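# Find the mislabeled box and put it in the tote

## Task

Every closed box sitting on a desk in this office carries a FULL or EMPTY label, and only one of those labels is incorrect. Move that mislabeled box into the tote near the door so that it rests entirely inside, with no part overhanging the tote's rim. Leave every other box on the desk it belongs to. The robot must not tip over or finish leaning. Everything has to stay in place on its own at the end, without the robot holding it.

## Robot and tools

ROBOT. TidyBot++: a mobile base 0.54 m long, 0.50 m wide and 0.38 m tall on four powered casters, carrying one seven-joint arm with a two-finger gripper. The shoulder sits 0.12 m ahead of the base centre and 0.68 m above the floor. base_camera is fixed on the base (644x364 pinhole). wrist_camera is a fisheye (644x476) that looks along the hand. Calibration (K, distortion, T_world_to_cam) is supplied per camera in the base frame; it is only approximately right, and the wrist camera's pose error grows with arm joint reading errors.

FRAMES. Base frame: origin on the floor below the base centre, x ahead, y to the left, z up. hand_pose is reported in this frame and marks the point between the finger pads; its own z axis runs out along the fingers, its y axis is the opening/closing direction. The odometry frame is the base frame as it was when the scene began. Heading is positive to the left, range -3.142 to 3.142. base_tilt is in degrees, positive when leaning forward or right. Odometry counts wheel rotation, so slip looks like travel and drift of a few cm and degrees builds up.

execute_actions. Arguments: "actions", a list holding one action or nothing (empty list = just report state and images), and "cameras", a list of "base_camera", "wrist_camera" or "all" (omitted, null or ["all"] gives both; [] gives none). An action may contain:
- "base": exactly one relative move, measured from where the base last reported itself: {"translate_m": d} forward positive, -2 to 2 m; {"strafe_m": d} sideways, left positive, -2 to 2 m; {"rotate_rad": d} turn in place, counter-clockwise positive, -6.3 to 6.3 rad.
- "joints": absolute targets in radians by name. joint_1_rad (any angle; swings the arm about vertical, positive is clockwise from above, opposite to rotate_rad), joint_2_rad shoulder -2.249 to 2.249, joint_3_rad any angle (upper-arm twist), joint_4_rad elbow -2.579 to 2.579, joint_5_rad any angle (forearm twist), joint_6_rad wrist -2.099 to 2.099, joint_7_rad any angle (hand roll; hand down, positive is counter-clockwise from above, at 1.57 fingers open left/right), gripper_pos 0 (open) to 1 (closed). Done tolerances: ±0.039 for joints 1-4, ±0.056 for 5-7, ±0.03 for the gripper. Unlimited joints go the short way round, so rotate further in steps below half a turn.
- "speeds": lower top speeds for this action only: translate_m and strafe_m 0.05-0.5 m/s, rotate_rad 0.1-1.57 rad/s (maximum is the default).
A base move needing over 8.667 s is rejected; no action runs past 15 s. Unknown keys or out-of-range numbers reject the whole call with no motion. Anything left out of an action may still be driving toward its previous target. If a call reports a stop, later motion calls in the same reply are skipped.

wait: {"seconds": 0-10}; commands nothing, returns state and images.
zoom_image: {"camera": "base_camera" or "wrist_camera", "region": [x0, y0, x1, y1]} in pixels of that camera's most recent full image, origin top-left, at most 504x504.
finished_scene: {"scene": n} with the current scene number; irreversible, and the task must already be complete and stable.

ARM GEOMETRY. Upper arm 0.42 m, forearm 0.31 m, hand 0.31 m to the hand point. With joint_1_rad 0, joint_3_rad 3.14, joint_5_rad 0 the arm moves in the x-z plane; angles from vertical (forward positive) are j2, j2-j4 and j2-j4-j6; forward reach and height above the shoulder are sums of length times sin and cos of these. The arm starts folded, hand pointing down, reaching 0.08 m beyond the base front with the elbow up to 1.15 m high. A downward-pointing hand reaches at most about 0.94 m high, and only near the base. Joints move up to 1.39 rad/s (1.22 for joints 5-7).

GRIPPER. Finger gap is roughly 85 x (1 - gripper_pos) mm. Closing to 1 squeezes hard (about 100 N per finger). At 1, "done" means an empty grip; "off_target" means something is held. Closed fingertips reach about 20 mm beyond the hand point.

RESULT LINES. base_status and joint_status per motion: "done" (for the base, only that the wheels turned as asked, even if it stalled), "off_target" (resting away from target, possibly still pushing), "contact_stop"/"time_out" (target dropped, holds position), "not_followed" plus "joint command not followed" and "cause:" when a self-collision check withheld arm targets (they may be retried later). on_its_own lists uncommanded changes. "ARM HIT" flags a hard hit on the base or the arm itself; nothing prevents the arm striking the base. motor_effort is percent of maximum with the peak in brackets; readings carry offsets and noise. Motor temperatures list one value per arm joint; MOTOR HOT appears from 60 °C, and at 75 °C an OVER-TEMPERATURE FAULT lets the arm sink, with "limit_stop_at_motor_heat" in joint_status (resend targets). A torque sensor at its limit (104.5 N m joints 1-4, 51.3 joints 5-7) freezes the arm and gripper for 10 s and drops the rest of the call.

ACCURACY. Friction leaves joints slightly short; repeating a target does nothing. To correct, send last command plus (wanted angle minus reading). The hand usually lands 1-2 cm off, more when extended; trust the cameras. A held load makes the arm sag; never command a joint to its current reading while carrying.

AVOID. Driving while the arm is snagged above about 0.8 m, or pushing sideways on a raised hand, can tip the robot; withdraw the arm or back off to right it. A blocked base pushes hard and may still say "done". Avoid drops, slams, strong shoves and knocking boxes off desks. The robot keeps holding your last command while you think, so heavy loads heat motors meanwhile.

Each tool is called as a command line: name --argument value for each argument, lists and objects as JSON in quotes; but a table of rows of numbers goes row by row, as --pt "numbers of a row", without its own name.

## Session

execute_actions --actions '[]'

Scene clock: 0.00 s.
Motor temperatures (°C, as the motors report them): [35 31 29 34 38 45 46]
base_odometry: x=+0.000 y=+0.000 heading=+0.000 (m, m, rad; odometry frame)
base_tilt: forward=+0.2 right=-0.2 (deg)
base_status: not commanded
joint_positions: joint_1_rad=-0.045 joint_2_rad=-0.360 joint_3_rad=+3.082 joint_4_rad=-2.530 joint_5_rad=+0.044 joint_6_rad=-0.929 joint_7_rad=+1.595 gripper_pos=+0.000
joint_status: not commanded
motor_effort: joint_1_rad=+0 joint_2_rad=-1 joint_3_rad=+0 joint_4_rad=+11 joint_5_rad=+1 joint_6_rad=-1 joint_7_rad=+0 (%)
hand_pose: x=+0.2435 y=+0.0009 z=+0.5873 quat_wxyz=(+0.028, +0.997, +0.076, +0.022) (m; base frame)
pictures: base_camera, wrist_camera
Images, in order (width x height): base_camera 644x364, wrist_camera 644x476.

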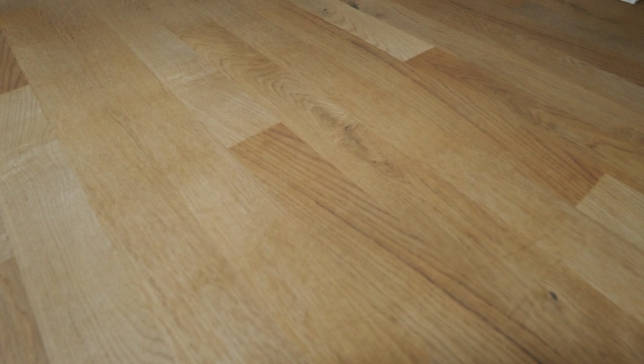

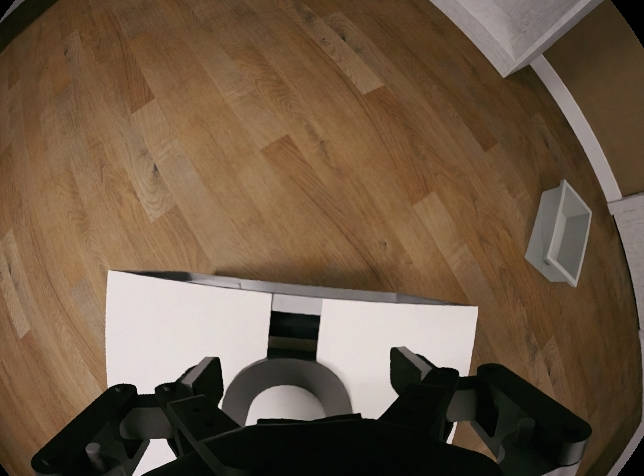

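execute_actions --actions '[{"joints":{"joint_2_rad":-0.36,"joint_3_rad":3.14,"joint_4_rad":-1.5,"joint_6_rad":-0.8,"joint_5_rad":0,"joint_1_rad":0}}]' --cameras '["wrist_camera"]'

execute_actions --actions '[{"joints":{"joint_1_rad":-1.57}}]' --cameras '["wrist_camera"]'

execute_actions --actions '[{"joints":{"joint_1_rad":-3.1}}]' --cameras '["wrist_camera"]'

execute_actions --actions '[{"joints":{"joint_1_rad":-4.7}}]' --cameras '["wrist_camera"]'

Scene clock: 8.57 s.
Motor temperatures (°C, as the motors report them): [35 31 29 34 38 45 46]
base_odometry: x=+0.000 y=+0.000 heading=+0.000 (m, m, rad; odometry frame)
base_tilt: forward=+0.2 right=-0.2 (deg)
base_status: not commanded
joint_positions: joint_1_rad=-0.017 joint_2_rad=-0.360 joint_3_rad=+3.127 joint_4_rad=-1.508 joint_5_rad=+0.024 joint_6_rad=-0.819 joint_7_rad=+1.595 gripper_pos=+0.000
joint_status: all done
motor_effort: joint_1_rad=+1(1) joint_2_rad=-9(8) joint_3_rad=+0(1) joint_4_rad=+20(20) joint_5_rad=+1(1) joint_6_rad=+7(8) joint_7_rad=+0(0) (%)
hand_pose: x=+0.5443 y=+0.0113 z=+1.0843 quat_wxyz=(+0.012, +0.832, +0.027, +0.554) (m; base frame)
pictures: wrist_camera
camera_calibration (this result's frames):
wrist_camera: T_world_to_cam=[[-0.0366344, -0.998957, 0.0272696, -0.00344342], [-0.340399, -0.013182, -0.940189, 1.27352], [0.939567, -0.0437258, -0.339561, -0.0130562], [0, 0, 0, 1]] pos_world=[0.445647, 0.0127769, 1.19301]
Images, in order (width x height): wrist_camera 644x476.

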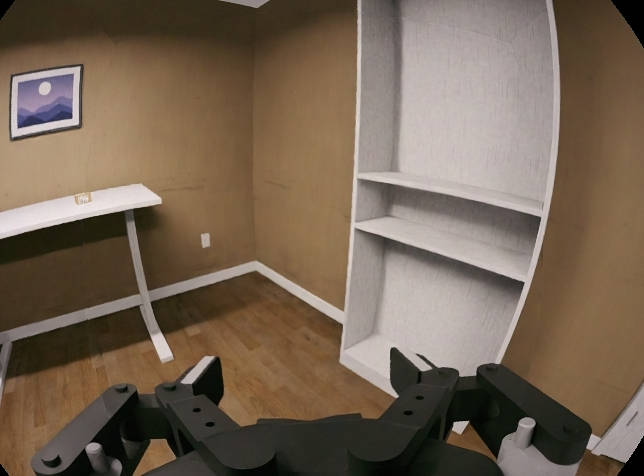

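Scene clock: 11.37 s.
Motor temperatures (°C, as the motors report them): [35 31 29 34 38 45 46]
base_odometry: x=+0.000 y=+0.000 heading=+0.000 (m, m, rad; odometry frame)
base_tilt: forward=+0.2 right=-0.2 (deg)
base_status: not commanded
joint_positions: joint_1_rad=-1.556 joint_2_rad=-0.360 joint_3_rad=+3.131 joint_4_rad=-1.508 joint_5_rad=+0.021 joint_6_rad=-0.819 joint_7_rad=+1.595 gripper_pos=+0.000
joint_status: all done
motor_effort: joint_1_rad=+0(2) joint_2_rad=-9(10) joint_3_rad=+0(1) joint_4_rad=+20(20) joint_5_rad=+2(1) joint_6_rad=+7(7) joint_7_rad=+1(0) (%)
hand_pose: x=+0.1233 y=+0.4255 z=+1.0844 quat_wxyz=(-0.377, +0.581, +0.596, +0.406) (m; base frame)
pictures: wrist_camera
camera_calibration (this result's frames):
wrist_camera: T_world_to_cam=[[0.99711, -0.0721604, 0.0237571, -0.123156], [-0.00224959, -0.340623, -0.940197, 1.23332], [0.0759373, 0.937427, -0.339801, 0.0899026], [0, 0, 0, 1]] pos_world=[0.118747, 0.326932, 1.19304]
Images, in order (width x height): wrist_camera 644x476.

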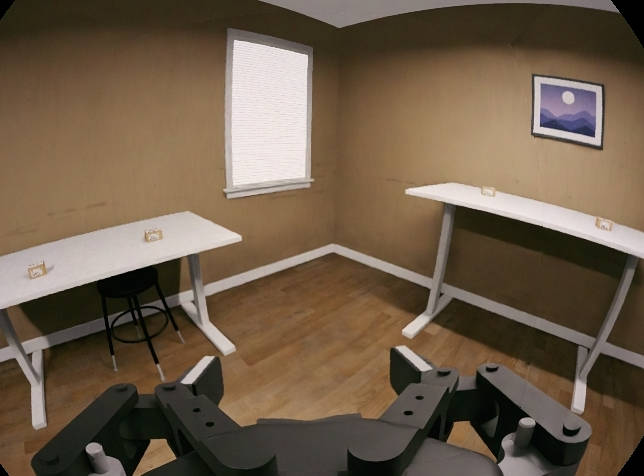

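Scene clock: 14.13 s.
Motor temperatures (°C, as the motors report them): [35 31 29 34 38 45 46]
base_odometry: x=+0.000 y=+0.000 heading=+0.000 (m, m, rad; odometry frame)
base_tilt: forward=+0.2 right=-0.2 (deg)
base_status: not commanded
joint_positions: joint_1_rad=-3.086 joint_2_rad=-0.360 joint_3_rad=+3.132 joint_4_rad=-1.508 joint_5_rad=+0.021 joint_6_rad=-0.819 joint_7_rad=+1.595 gripper_pos=+0.000
joint_status: all done
motor_effort: joint_1_rad=+1(1) joint_2_rad=-9(10) joint_3_rad=+0(1) joint_4_rad=+20(20) joint_5_rad=+0(2) joint_6_rad=+8(8) joint_7_rad=+0(0) (%)
hand_pose: x=-0.3059 y=+0.0223 z=+1.0844 quat_wxyz=(-0.553, +0.007, +0.832, +0.032) (m; base frame)
pictures: wrist_camera
camera_calibration (this result's frames):
wrist_camera: T_world_to_cam=[[0.113805, 0.993228, 0.0233665, -0.0177749], [0.34021, -0.0168627, -0.940198, 1.19257], [-0.933437, 0.114949, -0.339825, 0.210025], [0, 0, 0, 1]] pos_world=[-0.207658, 0.0136224, 1.19304]
Images, in order (width x height): wrist_camera 644x476.

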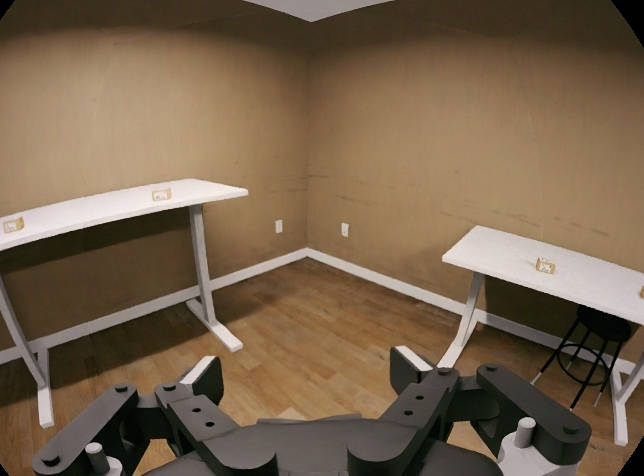

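Scene clock: 16.93 s.
Motor temperatures (°C, as the motors report them): [35 31 29 35 38 45 46]
base_odometry: x=+0.000 y=+0.000 heading=+0.000 (m, m, rad; odometry frame)
base_tilt: forward=+0.2 right=-0.2 (deg)
base_status: not commanded
joint_positions: joint_1_rad=-4.686 joint_2_rad=-0.360 joint_3_rad=+3.133 joint_4_rad=-1.508 joint_5_rad=+0.021 joint_6_rad=-0.819 joint_7_rad=+1.595 gripper_pos=+0.000
joint_status: all done
motor_effort: joint_1_rad=+0(0) joint_2_rad=-9(9) joint_3_rad=+0(1) joint_4_rad=+20(20) joint_5_rad=+1(1) joint_6_rad=+7(8) joint_7_rad=+0(0) (%)
hand_pose: x=+0.1088 y=-0.4254 z=+1.0844 quat_wxyz=(-0.408, -0.592, +0.585, -0.375) (m; base frame)
pictures: wrist_camera
camera_calibration (this result's frames):
wrist_camera: T_world_to_cam=[[-0.996088, 0.0852845, 0.0231497, 0.114451], [0.00730675, 0.340548, -0.940199, 1.2322], [-0.0880679, -0.936351, -0.339839, 0.10943], [0, 0, 0, 1]] pos_world=[0.114637, -0.326918, 1.19305]
Images, in order (width x height): wrist_camera 644x476.

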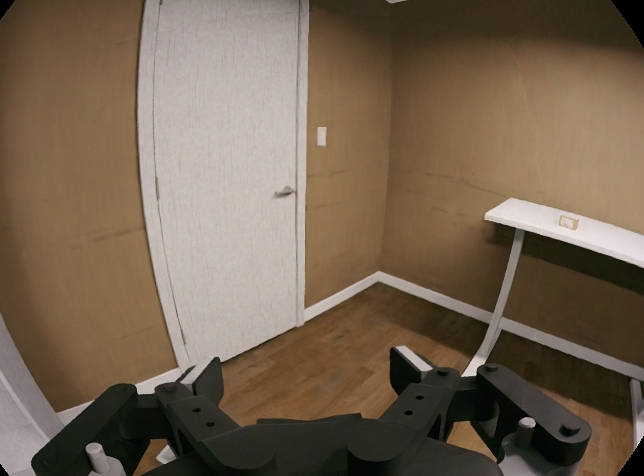

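execute_actions --actions '[{"base":{"rotate_rad":-2.45},"joints":{"joint_1_rad":0,"joint_4_rad":-1.3,"joint_6_rad":-1.0}}]'

Scene clock: 26.60 s.
Motor temperatures (°C, as the motors report them): [35 31 29 35 38 45 46]
base_odometry: x=+0.000 y=+0.000 heading=-2.449 (m, m, rad; odometry frame)
base_tilt: forward=+0.2 right=-0.2 (deg)
base_status: done
joint_positions: joint_1_rad=-6.267 joint_2_rad=-0.360 joint_3_rad=+3.136 joint_4_rad=-1.314 joint_5_rad=+0.021 joint_6_rad=-0.979 joint_7_rad=+1.595 gripper_pos=+0.000
joint_status: all done
motor_effort: joint_1_rad=+1(1) joint_2_rad=-7(10) joint_3_rad=+0(1) joint_4_rad=+19(20) joint_5_rad=+1(2) joint_6_rad=+7(8) joint_7_rad=+0(0) (%)
hand_pose: x=+0.5182 y=-0.0074 z=+1.1470 quat_wxyz=(-0.021, -0.823, -0.006, -0.568) (m; base frame)
pictures: base_camera, wrist_camera
camera_calibration (this result's frames):
wrist_camera: T_world_to_cam=[[-0.0809714, -0.996561, 0.0175748, 0.00922781], [-0.308308, 0.00827454, -0.951251, 1.31955], [0.947834, -0.0824425, -0.307918, -0.00892026], [0, 0, 0, 1]] pos_world=[0.41603, -0.00245801, 1.25231]
Images, in order (width x height): base_camera 644x364, wrist_camera 644x476.

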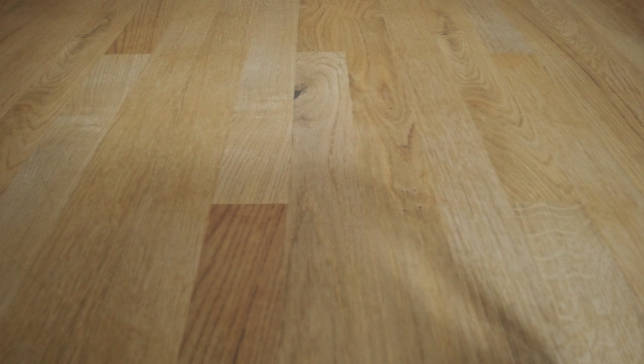

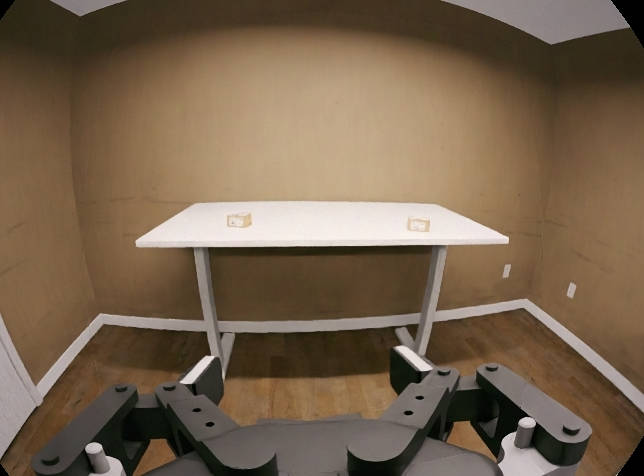

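execute_actions --actions '[{"base":{"translate_m":0.6}}]'

zoom_image --camera "wrist_camera" --region '[100, 180, 560, 340]'

Scene clock: 33.03 s.
Motor temperatures (°C, as the motors report them): [35 31 29 35 38 45 46]
base_odometry: x=-0.463 y=-0.382 heading=-2.450 (m, m, rad; odometry frame)
base_tilt: forward=+0.2 right=-0.2 (deg)
base_status: done
joint_positions: joint_1_rad=-6.267 joint_2_rad=-0.359 joint_3_rad=+3.136 joint_4_rad=-1.310 joint_5_rad=+0.021 joint_6_rad=-0.983 joint_7_rad=+1.595 gripper_pos=+0.000
joint_status: not commanded
motor_effort: joint_1_rad=+0(0) joint_2_rad=-8(11) joint_3_rad=+0(1) joint_4_rad=+19(19) joint_5_rad=+1(1) joint_6_rad=+8(8) joint_7_rad=+0(0) (%)
hand_pose: x=+0.5179 y=-0.0074 z=+1.1478 quat_wxyz=(-0.021, -0.823, -0.006, -0.568) (m; base frame)
pictures: base_camera, wrist_camera
camera_calibration (this result's frames):
wrist_camera: T_world_to_cam=[[-0.080819, -0.996574, 0.0175465, 0.0092175], [-0.308989, 0.00831341, -0.951029, 1.3203], [0.947626, -0.0822829, -0.308602, -0.00752529], [0, 0, 0, 1]] pos_world=[0.415834, -0.00240949, 1.25316]
Images, in order (width x height): base_camera 644x364, wrist_camera 644x476.

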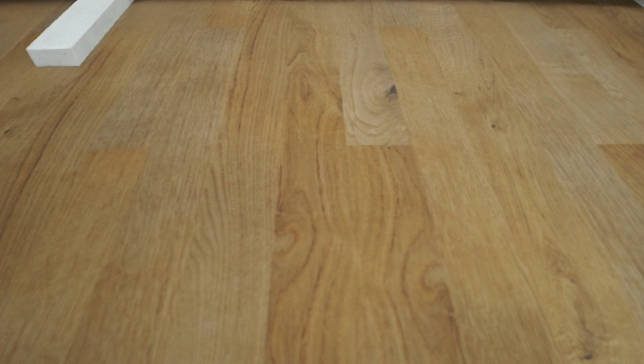

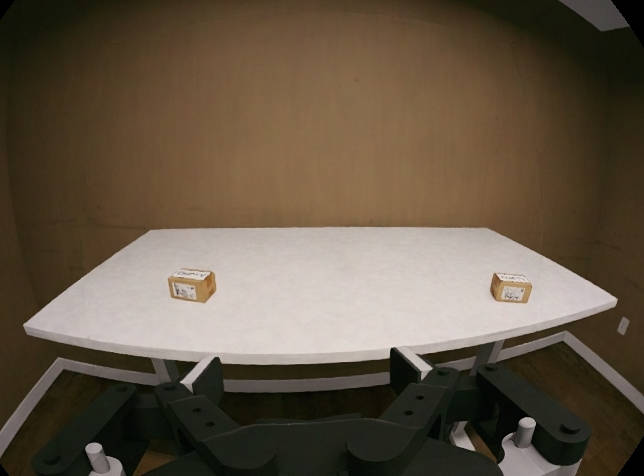

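Region (100, 180, 560, 340) of wrist_camera's 644x476 image, scaled by 1.096; it fills the top 175 rows of this view, and the rest is white.

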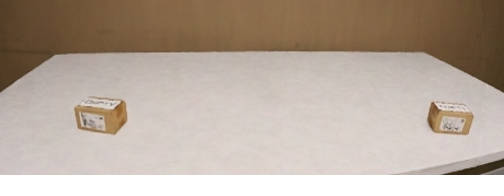

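execute_actions --actions '[{"base":{"strafe_m":0.28},"joints":{"joint_2_rad":0.1,"joint_4_rad":-0.9,"joint_6_rad":-1.3,"joint_1_rad":-0.016,"joint_5_rad":-0.02,"joint_7_rad":1.55}}]' --cameras '["wrist_camera"]'

execute_actions --actions '[{"base":{"translate_m":0.2}}]'

Scene clock: 49.73 s.
Motor temperatures (°C, as the motors report them): [35 31 29 35 38 45 46]
base_odometry: x=-0.284 y=-0.598 heading=-2.450 (m, m, rad; odometry frame)
base_tilt: forward=+0.2 right=-0.2 (deg)
base_status: done
joint_positions: joint_1_rad=-6.289 joint_2_rad=+0.105 joint_3_rad=+3.137 joint_4_rad=-0.914 joint_5_rad=+0.000 joint_6_rad=-1.280 joint_7_rad=+1.572 gripper_pos=+0.000
joint_status: all done
motor_effort: joint_1_rad=+0(1) joint_2_rad=-25(28) joint_3_rad=+0(2) joint_4_rad=+18(19) joint_5_rad=+1(1) joint_6_rad=+6(9) joint_7_rad=+0(0) (%)
hand_pose: x=+0.6629 y=+0.0073 z=+1.0583 quat_wxyz=(+0.002, -0.912, -0.006, -0.409) (m; base frame)
pictures: wrist_camera
camera_calibration (this result's frames):
wrist_camera: T_world_to_cam=[[-0.0587997, -0.998269, 0.00150928, 0.039488], [-0.627698, 0.0357967, -0.777634, 1.30741], [0.776233, -0.046672, -0.628716, 0.280757], [0, 0, 0, 1]] pos_world=[0.605046, 0.00572214, 1.19314]
Images, in order (width x height): wrist_camera 644x476.

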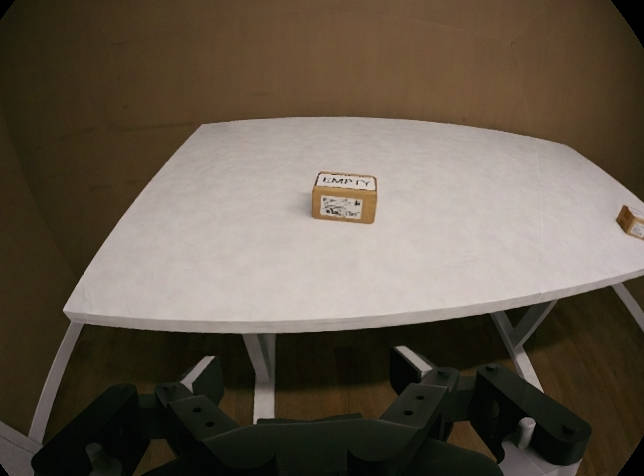

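Scene clock: 51.37 s.
Motor temperatures (°C, as the motors report them): [35 31 29 35 38 45 46]
base_odometry: x=-0.438 y=-0.726 heading=-2.450 (m, m, rad; odometry frame)
base_tilt: forward=+0.2 right=-0.2 (deg)
base_status: done
joint_positions: joint_1_rad=-6.289 joint_2_rad=+0.108 joint_3_rad=+3.137 joint_4_rad=-0.911 joint_5_rad=-0.001 joint_6_rad=-1.282 joint_7_rad=+1.572 gripper_pos=+0.000
joint_status: not commanded
motor_effort: joint_1_rad=+0(0) joint_2_rad=-25(30) joint_3_rad=+0(1) joint_4_rad=+18(20) joint_5_rad=+1(1) joint_6_rad=+6(7) joint_7_rad=+0(0) (%)
hand_pose: x=+0.6638 y=+0.0074 z=+1.0574 quat_wxyz=(+0.003, -0.913, -0.006, -0.408) (m; base frame)
pictures: base_camera, wrist_camera
camera_calibration (this result's frames):
wrist_camera: T_world_to_cam=[[-0.0585935, -0.998281, 0.00134453, 0.0396978], [-0.629708, 0.0359152, -0.776001, 1.3069], [0.774619, -0.0463153, -0.63073, 0.282725], [0, 0, 0, 1]] pos_world=[0.606289, 0.00578644, 1.19243]
Images, in order (width x height): base_camera 644x364, wrist_camera 644x476.

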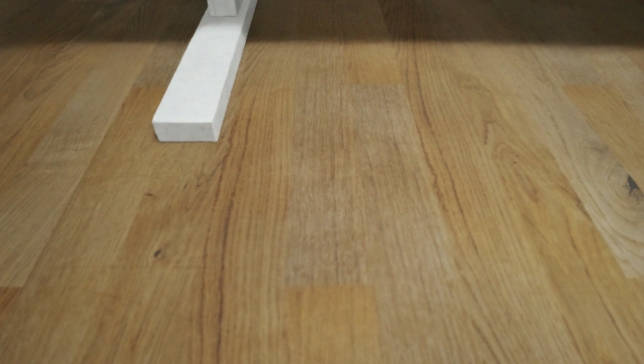

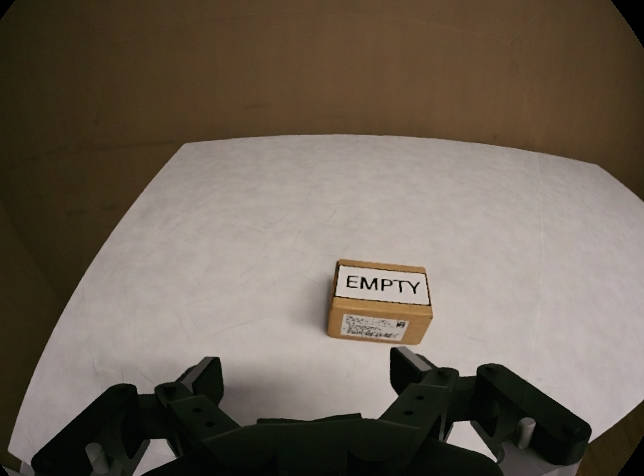

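execute_actions --actions '[{"base":{"strafe_m":-0.485},"joints":{"joint_5_rad":1.22,"joint_7_rad":3.14}}]' --cameras '["wrist_camera"]'

Scene clock: 67.53 s.
Motor temperatures (°C, as the motors report them): [35 32 29 35 38 45 46]
base_odometry: x=-0.748 y=-0.353 heading=-2.449 (m, m, rad; odometry frame)
base_tilt: forward=+0.2 right=-0.2 (deg)
base_status: done
joint_positions: joint_1_rad=-6.297 joint_2_rad=+0.106 joint_3_rad=+3.140 joint_4_rad=-0.909 joint_5_rad=+1.219 joint_6_rad=-1.283 joint_7_rad=+3.137 gripper_pos=+0.000
joint_status: all done
motor_effort: joint_1_rad=+0(2) joint_2_rad=-23(26) joint_3_rad=+0(2) joint_4_rad=+16(19) joint_5_rad=+8(7) joint_6_rad=+5(7) joint_7_rad=+0(1) (%)
hand_pose: x=+0.5646 y=-0.2723 z=+1.2249 quat_wxyz=(-0.640, -0.580, -0.478, +0.157) (m; base frame)
pictures: wrist_camera
camera_calibration (this result's frames):
wrist_camera: T_world_to_cam=[[0.708434, 0.307726, 0.635158, -1.09931], [-0.504426, -0.408674, 0.760618, -0.689561], [0.493635, -0.859238, -0.134294, -0.218481], [0, 0, 0, 1]] pos_world=[0.538806, -0.131247, 1.19339]
Images, in order (width x height): wrist_camera 644x476.

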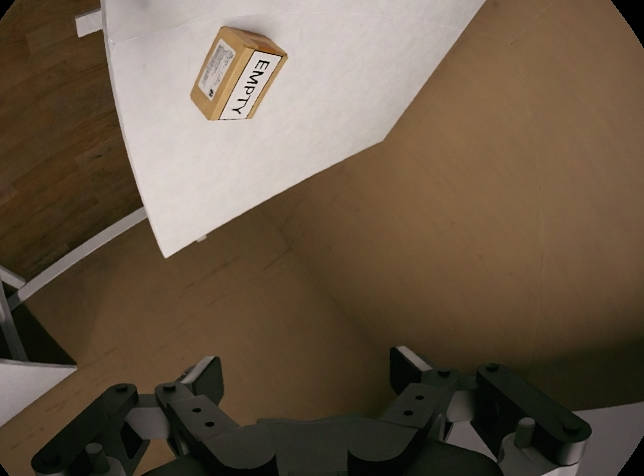

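execute_actions --actions '[{"base":{"strafe_m":0.13},"joints":{"joint_7_rad":0.02,"joint_2_rad":0.3,"joint_4_rad":-1.2,"joint_6_rad":-1.59}}]' --cameras '["wrist_camera"]'

execute_actions --actions '[{"base":{"translate_m":0.15}}]'

Scene clock: 75.03 s.
Motor temperatures (°C, as the motors report them): [35 32 29 35 38 45 46]
base_odometry: x=-0.665 y=-0.453 heading=-2.449 (m, m, rad; odometry frame)
base_tilt: forward=+0.2 right=-0.2 (deg)
base_status: done
joint_positions: joint_1_rad=-6.299 joint_2_rad=+0.288 joint_3_rad=+3.139 joint_4_rad=-1.189 joint_5_rad=+1.219 joint_6_rad=-1.570 joint_7_rad=+0.023 gripper_pos=+0.000
joint_status: all done
motor_effort: joint_1_rad=+0(1) joint_2_rad=-31(32) joint_3_rad=+1(1) joint_4_rad=+16(17) joint_5_rad=+9(10) joint_6_rad=+2(5) joint_7_rad=+0(1) (%)
hand_pose: x=+0.5669 y=-0.2832 z=+1.0071 quat_wxyz=(-0.378, -0.573, +0.586, -0.430) (m; base frame)
pictures: wrist_camera
camera_calibration (this result's frames):
wrist_camera: T_world_to_cam=[[-0.994525, 0.0402337, -0.0964414, 0.667182], [0.104105, 0.301595, -0.947735, 1.04945], [-0.00904466, -0.952587, -0.304132, 0.17127], [0, 0, 0, 1]] pos_world=[0.555825, -0.180203, 1.11103]
Images, in order (width x height): wrist_camera 644x476.

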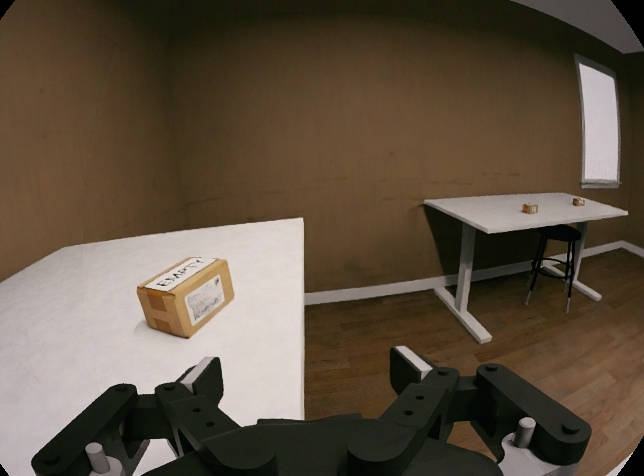

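Scene clock: 76.50 s.
Motor temperatures (°C, as the motors report them): [35 32 29 35 38 45 46]
base_odometry: x=-0.780 y=-0.549 heading=-2.449 (m, m, rad; odometry frame)
base_tilt: forward=+0.2 right=-0.2 (deg)
base_status: done
joint_positions: joint_1_rad=-6.299 joint_2_rad=+0.301 joint_3_rad=+3.139 joint_4_rad=-1.190 joint_5_rad=+1.219 joint_6_rad=-1.572 joint_7_rad=+0.023 gripper_pos=+0.000
joint_status: not commanded
motor_effort: joint_1_rad=+0(0) joint_2_rad=-32(34) joint_3_rad=+1(2) joint_4_rad=+16(18) joint_5_rad=+9(9) joint_6_rad=+1(2) joint_7_rad=+0(0) (%)
hand_pose: x=+0.5706 y=-0.2832 z=+1.0009 quat_wxyz=(-0.383, -0.575, +0.584, -0.426) (m; base frame)
pictures: base_camera, wrist_camera
camera_calibration (this result's frames):
wrist_camera: T_world_to_cam=[[-0.995758, 0.0419319, -0.0819009, 0.656847], [0.0907602, 0.301348, -0.949185, 1.05218], [-0.0151204, -0.952592, -0.303875, 0.172683], [0, 0, 0, 1]] pos_world=[0.561175, -0.18012, 1.10499]
Images, in order (width x height): base_camera 644x364, wrist_camera 644x476.

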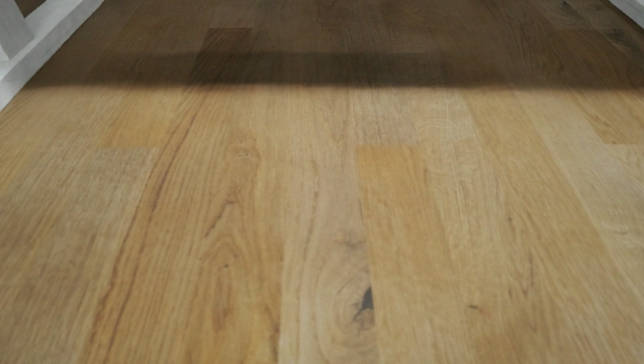

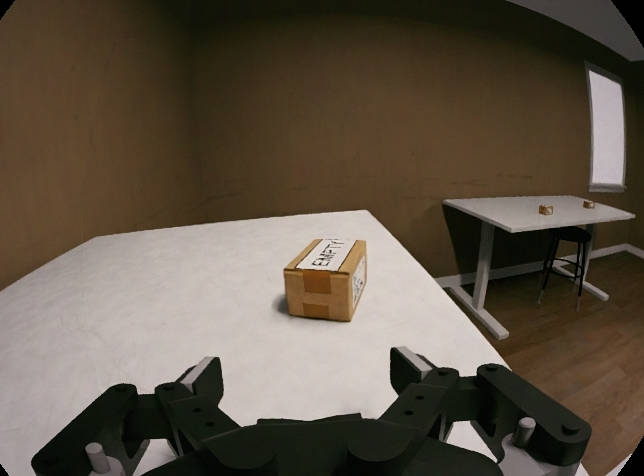

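execute_actions --actions '[{"base":{"strafe_m":-0.1},"joints":{"joint_4_rad":-1.27,"joint_6_rad":-1.64}}]' --cameras '["wrist_camera"]'

Scene clock: 88.90 s.
Motor temperatures (°C, as the motors report them): [35 32 29 35 38 45 46]
base_odometry: x=-0.844 y=-0.472 heading=-2.448 (m, m, rad; odometry frame)
base_tilt: forward=+0.2 right=-0.2 (deg)
base_status: done
joint_positions: joint_1_rad=-6.295 joint_2_rad=+0.302 joint_3_rad=+3.141 joint_4_rad=-1.263 joint_5_rad=+1.219 joint_6_rad=-1.621 joint_7_rad=+0.023 gripper_pos=+0.000
joint_status: all done
motor_effort: joint_1_rad=+0(3) joint_2_rad=-31(32) joint_3_rad=+1(3) joint_4_rad=+16(17) joint_5_rad=+9(9) joint_6_rad=+1(1) joint_7_rad=+0(0) (%)
hand_pose: x=+0.5468 y=-0.2856 z=+0.9778 quat_wxyz=(-0.419, -0.579, +0.581, -0.389) (m; base frame)
pictures: wrist_camera
camera_calibration (this result's frames):
wrist_camera: T_world_to_cam=[[-0.995562, 0.0937832, 0.00776128, 0.558406], [0.0206873, 0.298572, -0.954163, 1.07557], [-0.0918017, -0.949768, -0.299188, 0.20116], [0, 0, 0, 1]] pos_world=[0.552144, -0.182448, 1.08212]
Images, in order (width x height): wrist_camera 644x476.

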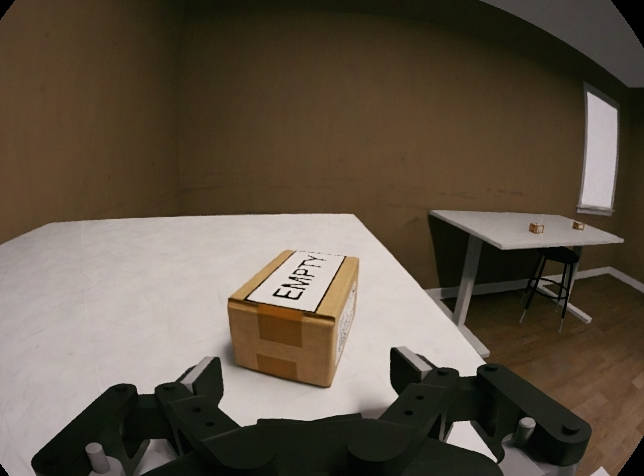

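execute_actions --actions '[{"base":{"translate_m":0.012},"joints":{"joint_4_rad":-1.22}}]' --cameras '[]'

execute_actions --actions '[{"base":{"strafe_m":-0.06},"speeds":{"strafe_m":0.1}}]' --cameras '["wrist_camera"]'

Scene clock: 94.63 s.
Motor temperatures (°C, as the motors report them): [35 32 29 35 38 45 46]
base_odometry: x=-0.854 y=-0.480 heading=-2.449 (m, m, rad; odometry frame)
base_tilt: forward=+0.2 right=-0.2 (deg)
base_status: done
joint_positions: joint_1_rad=-6.295 joint_2_rad=+0.303 joint_3_rad=+3.141 joint_4_rad=-1.226 joint_5_rad=+1.219 joint_6_rad=-1.622 joint_7_rad=+0.023 gripper_pos=+0.000
joint_status: all done
motor_effort: joint_1_rad=+1(1) joint_2_rad=-31(35) joint_3_rad=+1(2) joint_4_rad=+17(17) joint_5_rad=+9(10) joint_6_rad=+0(0) joint_7_rad=+0(0) (%)
hand_pose: x=+0.5506 y=-0.2855 z=+0.9885 quat_wxyz=(-0.409, -0.571, +0.589, -0.399) (m; base frame)
pictures: none
No camera images: the call's "cameras" was empty. Leave "cameras" out to get every camera's image.

Scene clock: 95.80 s.
Motor temperatures (°C, as the motors report them): [35 32 29 35 38 45 46]
base_odometry: x=-0.892 y=-0.434 heading=-2.449 (m, m, rad; odometry frame)
base_tilt: forward=+0.2 right=-0.1 (deg)
base_status: done
joint_positions: joint_1_rad=-6.296 joint_2_rad=+0.303 joint_3_rad=+3.141 joint_4_rad=-1.226 joint_5_rad=+1.219 joint_6_rad=-1.622 joint_7_rad=+0.023 gripper_pos=+0.000
joint_status: not commanded
motor_effort: joint_1_rad=+0(2) joint_2_rad=-31(33) joint_3_rad=+1(3) joint_4_rad=+16(17) joint_5_rad=+9(9) joint_6_rad=+0(1) joint_7_rad=+0(0) (%)
hand_pose: x=+0.5510 y=-0.2849 z=+0.9885 quat_wxyz=(-0.409, -0.572, +0.588, -0.400) (m; base frame)
pictures: wrist_camera
camera_calibration (this result's frames):
wrist_camera: T_world_to_cam=[[-0.995272, 0.0931456, -0.0275372, 0.597014], [0.0543481, 0.299069, -0.952683, 1.06553], [-0.0805027, -0.949675, -0.302717, 0.202722], [0, 0, 0, 1]] pos_world=[0.552601, -0.181757, 1.09292]
Images, in order (width x height): wrist_camera 644x476.

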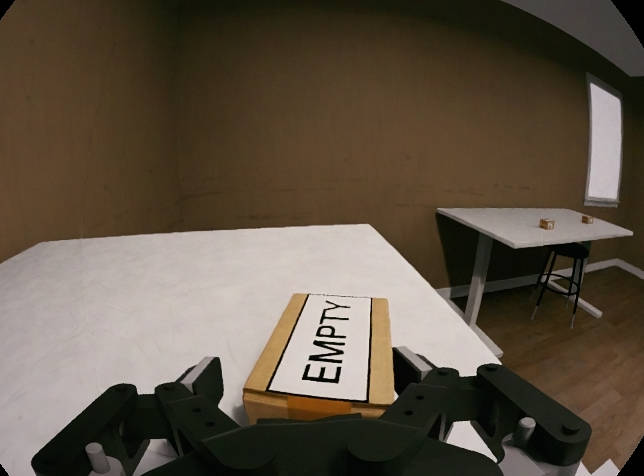

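execute_actions --actions '[{"joints":{"gripper_pos":1}}]' --cameras '[]'

execute_actions --actions '[{"joints":{"joint_4_rad":-1.12}}]' --cameras '["wrist_camera"]'

Scene clock: 103.90 s.
Motor temperatures (°C, as the motors report them): [35 32 29 35 38 45 46]
base_odometry: x=-0.892 y=-0.434 heading=-2.449 (m, m, rad; odometry frame)
base_tilt: forward=+0.2 right=-0.2 (deg)
base_status: not commanded
joint_positions: joint_1_rad=-6.296 joint_2_rad=+0.302 joint_3_rad=+3.141 joint_4_rad=-1.225 joint_5_rad=+1.220 joint_6_rad=-1.622 joint_7_rad=+0.023 gripper_pos=+0.301
joint_status: gripper_pos off_target (ended at +0.301, target +1.000)
motor_effort: joint_1_rad=+0(2) joint_2_rad=-31(31) joint_3_rad=+1(2) joint_4_rad=+16(16) joint_5_rad=+9(9) joint_6_rad=+1(1) joint_7_rad=+0(0) (%)
hand_pose: x=+0.5509 y=-0.2850 z=+0.9894 quat_wxyz=(-0.408, -0.571, +0.589, -0.400) (m; base frame)
pictures: none
No camera images: the call's "cameras" was empty. Leave "cameras" out to get every camera's image.

Scene clock: 104.80 s.
Motor temperatures (°C, as the motors report them): [35 32 29 35 38 45 46]
base_odometry: x=-0.892 y=-0.434 heading=-2.449 (m, m, rad; odometry frame)
base_tilt: forward=+0.2 right=-0.2 (deg)
base_status: not commanded
joint_positions: joint_1_rad=-6.296 joint_2_rad=+0.302 joint_3_rad=+3.141 joint_4_rad=-1.128 joint_5_rad=+1.220 joint_6_rad=-1.622 joint_7_rad=+0.023 gripper_pos=+0.301
joint_status: all done
motor_effort: joint_1_rad=+0(0) joint_2_rad=-31(32) joint_3_rad=+1(1) joint_4_rad=+17(17) joint_5_rad=+9(9) joint_6_rad=+1(2) joint_7_rad=+0(0) (%)
hand_pose: x=+0.5586 y=-0.2849 z=+1.0191 quat_wxyz=(-0.379, -0.552, +0.608, -0.427) (m; base frame)
pictures: wrist_camera
camera_calibration (this result's frames):
wrist_camera: T_world_to_cam=[[-0.987722, 0.0932881, -0.125312, 0.700824], [0.147864, 0.299384, -0.942606, 1.03189], [-0.0504177, -0.949561, -0.309502, 0.202728], [0, 0, 0, 1]] pos_world=[0.549861, -0.181806, 1.12323]
Images, in order (width x height): wrist_camera 644x476.

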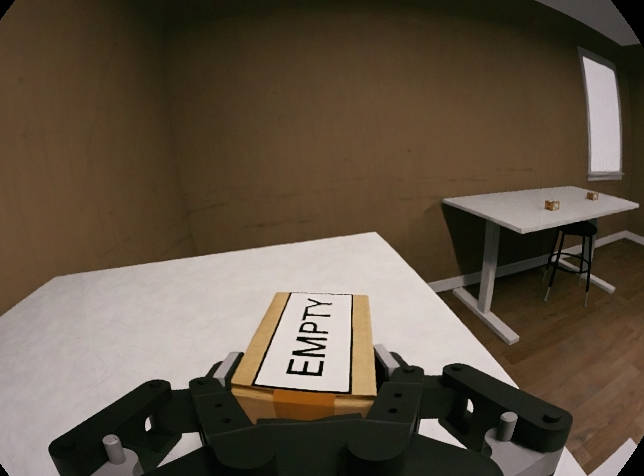

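execute_actions --actions '[{"joints":{"joint_4_rad":-1.23}}]' --cameras '[]'

execute_actions --actions '[{"joints":{"gripper_pos":0}}]' --cameras '[]'

execute_actions --actions '[{"joints":{"joint_5_rad":1.92}}]' --cameras '[]'

execute_actions --actions '[{"joints":{"joint_6_rad":1.52}}]' --cameras '["wrist_camera"]'

Scene clock: 116.53 s.
Motor temperatures (°C, as the motors report them): [35 33 29 35 38 45 46]
base_odometry: x=-0.892 y=-0.434 heading=-2.449 (m, m, rad; odometry frame)
base_tilt: forward=+0.2 right=-0.2 (deg)
base_status: not commanded
joint_positions: joint_1_rad=-6.296 joint_2_rad=+0.302 joint_3_rad=+3.141 joint_4_rad=-1.223 joint_5_rad=+1.220 joint_6_rad=-1.622 joint_7_rad=+0.023 gripper_pos=+0.301
joint_status: all done
motor_effort: joint_1_rad=+1(0) joint_2_rad=-31(32) joint_3_rad=+1(1) joint_4_rad=+17(18) joint_5_rad=+9(9) joint_6_rad=+1(1) joint_7_rad=+0(0) (%)
hand_pose: x=+0.5510 y=-0.2850 z=+0.9899 quat_wxyz=(-0.408, -0.571, +0.589, -0.401) (m; base frame)
pictures: none
No camera images: the call's "cameras" was empty. Leave "cameras" out to get every camera's image.

Scene clock: 117.63 s.
Motor temperatures (°C, as the motors report them): [35 33 29 35 38 45 46]
base_odometry: x=-0.892 y=-0.434 heading=-2.449 (m, m, rad; odometry frame)
base_tilt: forward=+0.2 right=-0.2 (deg)
base_status: not commanded
joint_positions: joint_1_rad=-6.296 joint_2_rad=+0.302 joint_3_rad=+3.141 joint_4_rad=-1.223 joint_5_rad=+1.220 joint_6_rad=-1.622 joint_7_rad=+0.023 gripper_pos=+0.000
joint_status: all done
motor_effort: joint_1_rad=+0(0) joint_2_rad=-31(31) joint_3_rad=+1(1) joint_4_rad=+16(16) joint_5_rad=+9(9) joint_6_rad=+1(0) joint_7_rad=+0(0) (%)
hand_pose: x=+0.5510 y=-0.2850 z=+0.9899 quat_wxyz=(-0.408, -0.571, +0.589, -0.401) (m; base frame)
pictures: none
No camera images: the call's "cameras" was empty. Leave "cameras" out to get every camera's image.

Scene clock: 118.70 s.
Motor temperatures (°C, as the motors report them): [35 33 29 35 38 45 46]
base_odometry: x=-0.892 y=-0.434 heading=-2.449 (m, m, rad; odometry frame)
base_tilt: forward=+0.2 right=-0.1 (deg)
base_status: not commanded
joint_positions: joint_1_rad=-6.296 joint_2_rad=+0.301 joint_3_rad=+3.141 joint_4_rad=-1.225 joint_5_rad=+1.927 joint_6_rad=-1.622 joint_7_rad=+0.023 gripper_pos=+0.000
joint_status: all done
motor_effort: joint_1_rad=+0(2) joint_2_rad=-31(33) joint_3_rad=+1(2) joint_4_rad=+16(18) joint_5_rad=+8(11) joint_6_rad=+1(1) joint_7_rad=+1(0) (%)
hand_pose: x=+0.5409 y=-0.2849 z=+1.2049 quat_wxyz=(-0.584, -0.384, +0.425, -0.576) (m; base frame)
pictures: none
No camera images: the call's "cameras" was empty. Leave "cameras" out to get every camera's image.

Scene clock: 121.77 s.
Motor temperatures (°C, as the motors report them): [35 33 29 35 38 45 46]
base_odometry: x=-0.892 y=-0.434 heading=-2.449 (m, m, rad; odometry frame)
base_tilt: forward=+0.2 right=-0.2 (deg)
base_status: not commanded
joint_positions: joint_1_rad=-6.296 joint_2_rad=+0.299 joint_3_rad=+3.141 joint_4_rad=-1.225 joint_5_rad=+1.927 joint_6_rad=+1.519 joint_7_rad=+0.023 gripper_pos=+0.000
joint_status: all done
motor_effort: joint_1_rad=+0(1) joint_2_rad=-32(38) joint_3_rad=-2(2) joint_4_rad=+17(22) joint_5_rad=-7(7) joint_6_rad=+0(3) joint_7_rad=+0(0) (%)
hand_pose: x=+0.5741 y=+0.2984 z=+0.9907 quat_wxyz=(+0.373, -0.570, -0.589, -0.434) (m; base frame)
pictures: wrist_camera
camera_calibration (this result's frames):
wrist_camera: T_world_to_cam=[[0.993767, -0.0932782, 0.0610406, -0.608311], [0.0302714, -0.301186, -0.953085, 1.08534], [0.107287, 0.948992, -0.296485, 0.078585], [0, 0, 0, 1]] pos_world=[0.563234, 0.19557, 1.09485]
Images, in order (width x height): wrist_camera 644x476.

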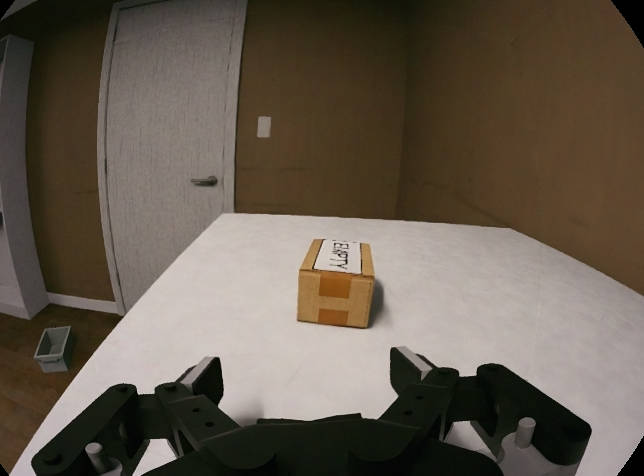

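execute_actions --actions '[{"base":{"translate_m":0.035}}]' --cameras '[]'

execute_actions --actions '[{"base":{"strafe_m":0.075}}]' --cameras '["wrist_camera"]'

Scene clock: 127.37 s.
Motor temperatures (°C, as the motors report them): [35 33 29 35 38 45 46]
base_odometry: x=-0.920 y=-0.456 heading=-2.449 (m, m, rad; odometry frame)
base_tilt: forward=+0.2 right=-0.2 (deg)
base_status: done
joint_positions: joint_1_rad=-6.296 joint_2_rad=+0.305 joint_3_rad=+3.141 joint_4_rad=-1.225 joint_5_rad=+1.927 joint_6_rad=+1.519 joint_7_rad=+0.023 gripper_pos=+0.000
joint_status: not commanded
motor_effort: joint_1_rad=+0(1) joint_2_rad=-31(35) joint_3_rad=-2(3) joint_4_rad=+17(18) joint_5_rad=-7(8) joint_6_rad=+0(1) joint_7_rad=+0(0) (%)
hand_pose: x=+0.5758 y=+0.2985 z=+0.9881 quat_wxyz=(+0.375, -0.571, -0.588, -0.432) (m; base frame)
pictures: none
No camera images: the call's "cameras" was empty. Leave "cameras" out to get every camera's image.

Scene clock: 128.50 s.
Motor temperatures (°C, as the motors report them): [35 33 29 35 38 45 46]
base_odometry: x=-0.872 y=-0.514 heading=-2.449 (m, m, rad; odometry frame)
base_tilt: forward=+0.2 right=-0.2 (deg)
base_status: done
joint_positions: joint_1_rad=-6.302 joint_2_rad=+0.305 joint_3_rad=+3.140 joint_4_rad=-1.225 joint_5_rad=+1.927 joint_6_rad=+1.519 joint_7_rad=+0.023 gripper_pos=+0.000
joint_status: not commanded
motor_effort: joint_1_rad=+1(3) joint_2_rad=-31(32) joint_3_rad=-2(4) joint_4_rad=+17(17) joint_5_rad=-7(8) joint_6_rad=+0(0) joint_7_rad=+0(0) (%)
hand_pose: x=+0.5737 y=+0.3016 z=+0.9882 quat_wxyz=(+0.376, -0.569, -0.590, -0.431) (m; base frame)
pictures: wrist_camera
camera_calibration (this result's frames):
wrist_camera: T_world_to_cam=[[0.99475, -0.0861323, 0.0552565, -0.604427], [0.0269182, -0.300712, -0.953335, 1.08593], [0.0987293, 0.949818, -0.296815, 0.0798325], [0, 0, 0, 1]] pos_world=[0.56414, 0.198665, 1.09235]
Images, in order (width x height): wrist_camera 644x476.

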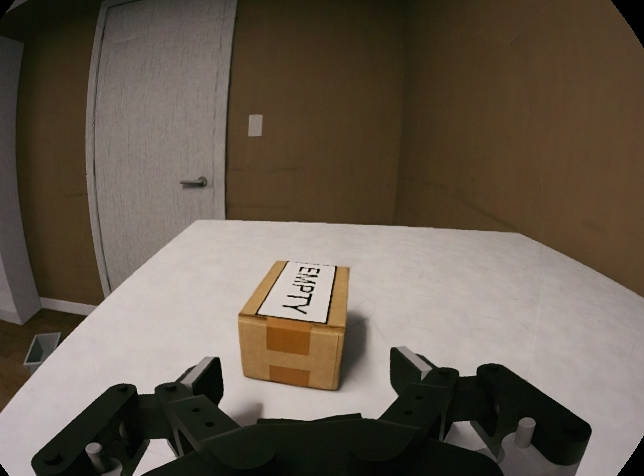

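execute_actions --actions '[{"base":{"strafe_m":0.06},"speeds":{"strafe_m":0.1},"joints":{"joint_6_rad":1.56}}]' --cameras '["wrist_camera"]'

execute_actions --actions '[{"joints":{"gripper_pos":1}}]' --cameras '[]'

execute_actions --actions '[{"joints":{"joint_4_rad":-1.12}}]' --cameras '["wrist_camera"]'

Scene clock: 134.50 s.
Motor temperatures (°C, as the motors report them): [35 33 29 35 38 45 46]
base_odometry: x=-0.833 y=-0.560 heading=-2.449 (m, m, rad; odometry frame)
base_tilt: forward=+0.2 right=-0.2 (deg)
base_status: done
joint_positions: joint_1_rad=-6.301 joint_2_rad=+0.305 joint_3_rad=+3.140 joint_4_rad=-1.225 joint_5_rad=+1.927 joint_6_rad=+1.542 joint_7_rad=+0.023 gripper_pos=+0.000
joint_status: all done
motor_effort: joint_1_rad=+1(3) joint_2_rad=-31(35) joint_3_rad=-2(5) joint_4_rad=+17(18) joint_5_rad=-7(8) joint_6_rad=+0(0) joint_7_rad=+0(0) (%)
hand_pose: x=+0.5669 y=+0.3011 z=+0.9878 quat_wxyz=(+0.383, -0.565, -0.595, -0.424) (m; base frame)
pictures: wrist_camera
camera_calibration (this result's frames):
wrist_camera: T_world_to_cam=[[0.996704, -0.0658891, 0.0473321, -0.59709], [0.0253554, -0.301206, -0.953222, 1.0865], [0.0770636, 0.95128, -0.298542, 0.0944103], [0, 0, 0, 1]] pos_world=[0.560298, 0.198108, 1.09212]
Images, in order (width x height): wrist_camera 644x476.

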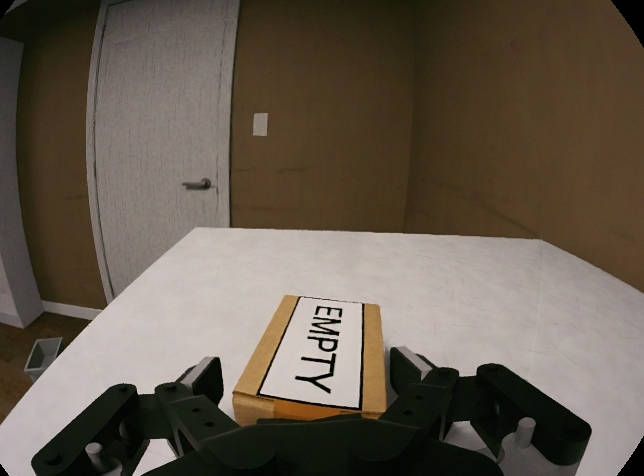

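Scene clock: 135.60 s.
Motor temperatures (°C, as the motors report them): [35 33 29 35 38 45 46]
base_odometry: x=-0.833 y=-0.560 heading=-2.449 (m, m, rad; odometry frame)
base_tilt: forward=+0.2 right=-0.2 (deg)
base_status: not commanded
joint_positions: joint_1_rad=-6.301 joint_2_rad=+0.304 joint_3_rad=+3.140 joint_4_rad=-1.225 joint_5_rad=+1.926 joint_6_rad=+1.542 joint_7_rad=+0.023 gripper_pos=+0.307
joint_status: gripper_pos off_target (ended at +0.307, target +1.000)
motor_effort: joint_1_rad=+0(0) joint_2_rad=-31(32) joint_3_rad=-2(2) joint_4_rad=+16(17) joint_5_rad=-7(7) joint_6_rad=+0(0) joint_7_rad=+0(1) (%)
hand_pose: x=+0.5666 y=+0.3012 z=+0.9885 quat_wxyz=(+0.383, -0.565, -0.595, -0.425) (m; base frame)
pictures: none
No camera images: the call's "cameras" was empty. Leave "cameras" out to get every camera's image.

Scene clock: 136.53 s.
Motor temperatures (°C, as the motors report them): [35 33 29 35 38 45 46]
base_odometry: x=-0.833 y=-0.560 heading=-2.449 (m, m, rad; odometry frame)
base_tilt: forward=+0.2 right=-0.2 (deg)
base_status: not commanded
joint_positions: joint_1_rad=-6.301 joint_2_rad=+0.304 joint_3_rad=+3.140 joint_4_rad=-1.128 joint_5_rad=+1.926 joint_6_rad=+1.542 joint_7_rad=+0.023 gripper_pos=+0.307
joint_status: all done
motor_effort: joint_1_rad=+0(0) joint_2_rad=-32(33) joint_3_rad=-2(2) joint_4_rad=+16(17) joint_5_rad=-7(8) joint_6_rad=-1(1) joint_7_rad=+0(0) (%)
hand_pose: x=+0.5741 y=+0.3014 z=+1.0209 quat_wxyz=(+0.354, -0.543, -0.612, -0.453) (m; base frame)
pictures: wrist_camera
camera_calibration (this result's frames):
wrist_camera: T_world_to_cam=[[0.987226, -0.0661363, 0.144948, -0.700005], [0.119039, -0.298492, -0.946959, 1.05695], [0.105894, 0.952118, -0.286807, 0.0747372], [0, 0, 0, 1]] pos_world=[0.55733, 0.198037, 1.12379]
Images, in order (width x height): wrist_camera 644x476.

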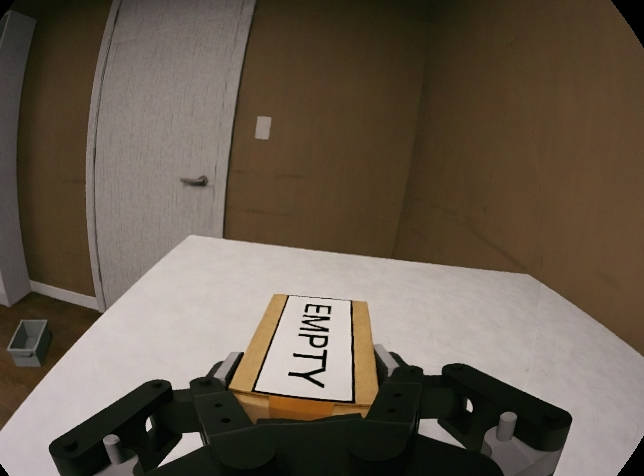

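execute_actions --actions '[{"joints":{"joint_4_rad":-1.23}}]' --cameras '[]'

execute_actions --actions '[{"joints":{"gripper_pos":0}}]' --cameras '[]'

execute_actions --actions '[{"joints":{"joint_5_rad":1.4}}]' --cameras '[]'

execute_actions --actions '[{"base":{"translate_m":-0.7},"joints":{"joint_5_rad":0,"joint_2_rad":-0.2,"joint_6_rad":0,"joint_7_rad":1.57}}]' --cameras '[]'

execute_actions --actions '[{"base":{"rotate_rad":-1.57},"joints":{"joint_6_rad":-1.1}}]'

Scene clock: 145.20 s.
Motor temperatures (°C, as the motors report them): [35 33 29 35 38 45 46]
base_odometry: x=-0.833 y=-0.560 heading=-2.449 (m, m, rad; odometry frame)
base_tilt: forward=+0.2 right=-0.2 (deg)
base_status: not commanded
joint_positions: joint_1_rad=-6.301 joint_2_rad=+0.304 joint_3_rad=+3.140 joint_4_rad=-1.224 joint_5_rad=+1.926 joint_6_rad=+1.542 joint_7_rad=+0.023 gripper_pos=+0.307
joint_status: all done
motor_effort: joint_1_rad=+0(0) joint_2_rad=-32(33) joint_3_rad=-2(2) joint_4_rad=+17(18) joint_5_rad=-8(8) joint_6_rad=+0(1) joint_7_rad=+0(0) (%)
hand_pose: x=+0.5666 y=+0.3012 z=+0.9891 quat_wxyz=(+0.382, -0.564, -0.595, -0.426) (m; base frame)
pictures: none
No camera images: the call's "cameras" was empty. Leave "cameras" out to get every camera's image.

Scene clock: 146.30 s.
Motor temperatures (°C, as the motors report them): [35 33 29 35 38 45 46]
base_odometry: x=-0.833 y=-0.560 heading=-2.449 (m, m, rad; odometry frame)
base_tilt: forward=+0.2 right=-0.2 (deg)
base_status: not commanded
joint_positions: joint_1_rad=-6.301 joint_2_rad=+0.304 joint_3_rad=+3.140 joint_4_rad=-1.224 joint_5_rad=+1.926 joint_6_rad=+1.542 joint_7_rad=+0.023 gripper_pos=+0.000
joint_status: all done
motor_effort: joint_1_rad=+0(1) joint_2_rad=-31(32) joint_3_rad=-2(2) joint_4_rad=+16(17) joint_5_rad=-7(7) joint_6_rad=+0(0) joint_7_rad=+0(0) (%)
hand_pose: x=+0.5666 y=+0.3012 z=+0.9891 quat_wxyz=(+0.382, -0.564, -0.595, -0.426) (m; base frame)
pictures: none
No camera images: the call's "cameras" was empty. Leave "cameras" out to get every camera's image.

Scene clock: 147.23 s.
Motor temperatures (°C, as the motors report them): [35 33 29 35 38 45 46]
base_odometry: x=-0.833 y=-0.560 heading=-2.449 (m, m, rad; odometry frame)
base_tilt: forward=+0.2 right=-0.2 (deg)
base_status: not commanded
joint_positions: joint_1_rad=-6.301 joint_2_rad=+0.303 joint_3_rad=+3.140 joint_4_rad=-1.226 joint_5_rad=+1.393 joint_6_rad=+1.542 joint_7_rad=+0.023 gripper_pos=+0.000
joint_status: all done
motor_effort: joint_1_rad=+1(0) joint_2_rad=-31(34) joint_3_rad=-2(3) joint_4_rad=+17(18) joint_5_rad=-8(8) joint_6_rad=+0(0) joint_7_rad=+0(0) (%)
hand_pose: x=+0.5589 y=+0.3157 z=+1.1520 quat_wxyz=(+0.525, -0.440, -0.467, -0.560) (m; base frame)
pictures: none
No camera images: the call's "cameras" was empty. Leave "cameras" out to get every camera's image.

Scene clock: 150.17 s.
Motor temperatures (°C, as the motors report them): [35 33 29 35 38 45 46]
base_odometry: x=-0.294 y=-0.114 heading=-2.449 (m, m, rad; odometry frame)
base_tilt: forward=+0.2 right=-0.2 (deg)
base_status: done
joint_positions: joint_1_rad=-6.301 joint_2_rad=-0.211 joint_3_rad=+3.140 joint_4_rad=-1.228 joint_5_rad=+0.016 joint_6_rad=+0.018 joint_7_rad=+1.555 gripper_pos=+0.000
joint_status: all done
motor_effort: joint_1_rad=+1(0) joint_2_rad=-13(38) joint_3_rad=+0(3) joint_4_rad=+18(19) joint_5_rad=+0(9) joint_6_rad=+7(7) joint_7_rad=+0(0) (%)
hand_pose: x=+0.5599 y=+0.0104 z=+1.4270 quat_wxyz=(+0.009, -0.479, -0.005, -0.878) (m; base frame)
pictures: none
No camera images: the call's "cameras" was empty. Leave "cameras" out to get every camera's image.

Scene clock: 152.47 s.
Motor temperatures (°C, as the motors report them): [35 33 29 35 38 45 46]
base_odometry: x=-0.294 y=-0.114 heading=+2.265 (m, m, rad; odometry frame)
base_tilt: forward=+0.2 right=-0.2 (deg)
base_status: done
joint_positions: joint_1_rad=-6.301 joint_2_rad=-0.198 joint_3_rad=+3.143 joint_4_rad=-1.229 joint_5_rad=+0.016 joint_6_rad=-1.096 joint_7_rad=+1.555 gripper_pos=+0.000
joint_status: all done
motor_effort: joint_1_rad=+1(2) joint_2_rad=-14(17) joint_3_rad=+0(3) joint_4_rad=+19(21) joint_5_rad=+1(0) joint_6_rad=+7(8) joint_7_rad=+0(0) (%)
hand_pose: x=+0.5701 y=+0.0038 z=+1.0917 quat_wxyz=(+0.000, -0.874, +0.000, -0.486) (m; base frame)
pictures: base_camera, wrist_camera
camera_calibration (this result's frames):
wrist_camera: T_world_to_cam=[[-0.0712824, -0.997394, -0.0111471, 0.0514898], [-0.485396, 0.0444493, -0.873164, 1.29835], [0.871384, -0.0568304, -0.4873, 0.165073], [0, 0, 0, 1]] pos_world=[0.490043, 0.00302599, 1.21469]
Images, in order (width x height): base_camera 644x364, wrist_camera 644x476.

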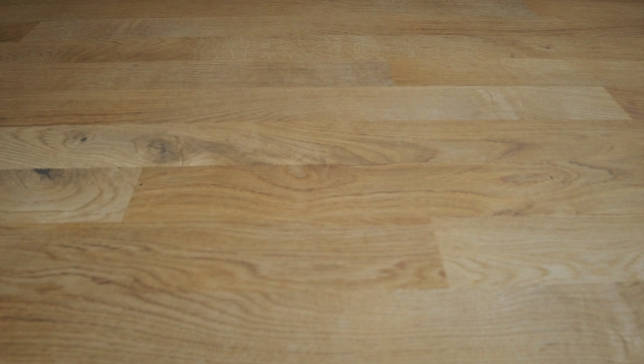

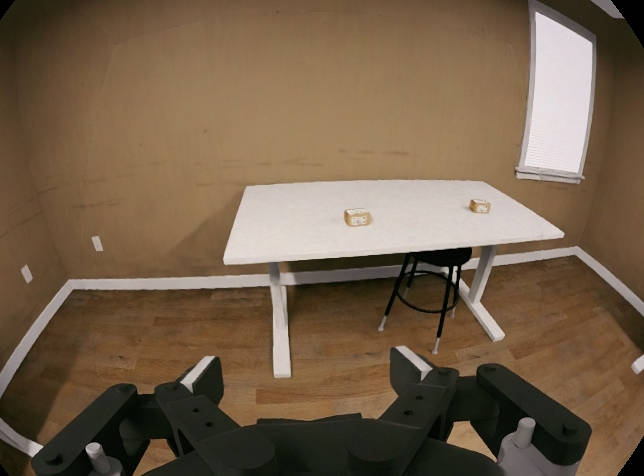

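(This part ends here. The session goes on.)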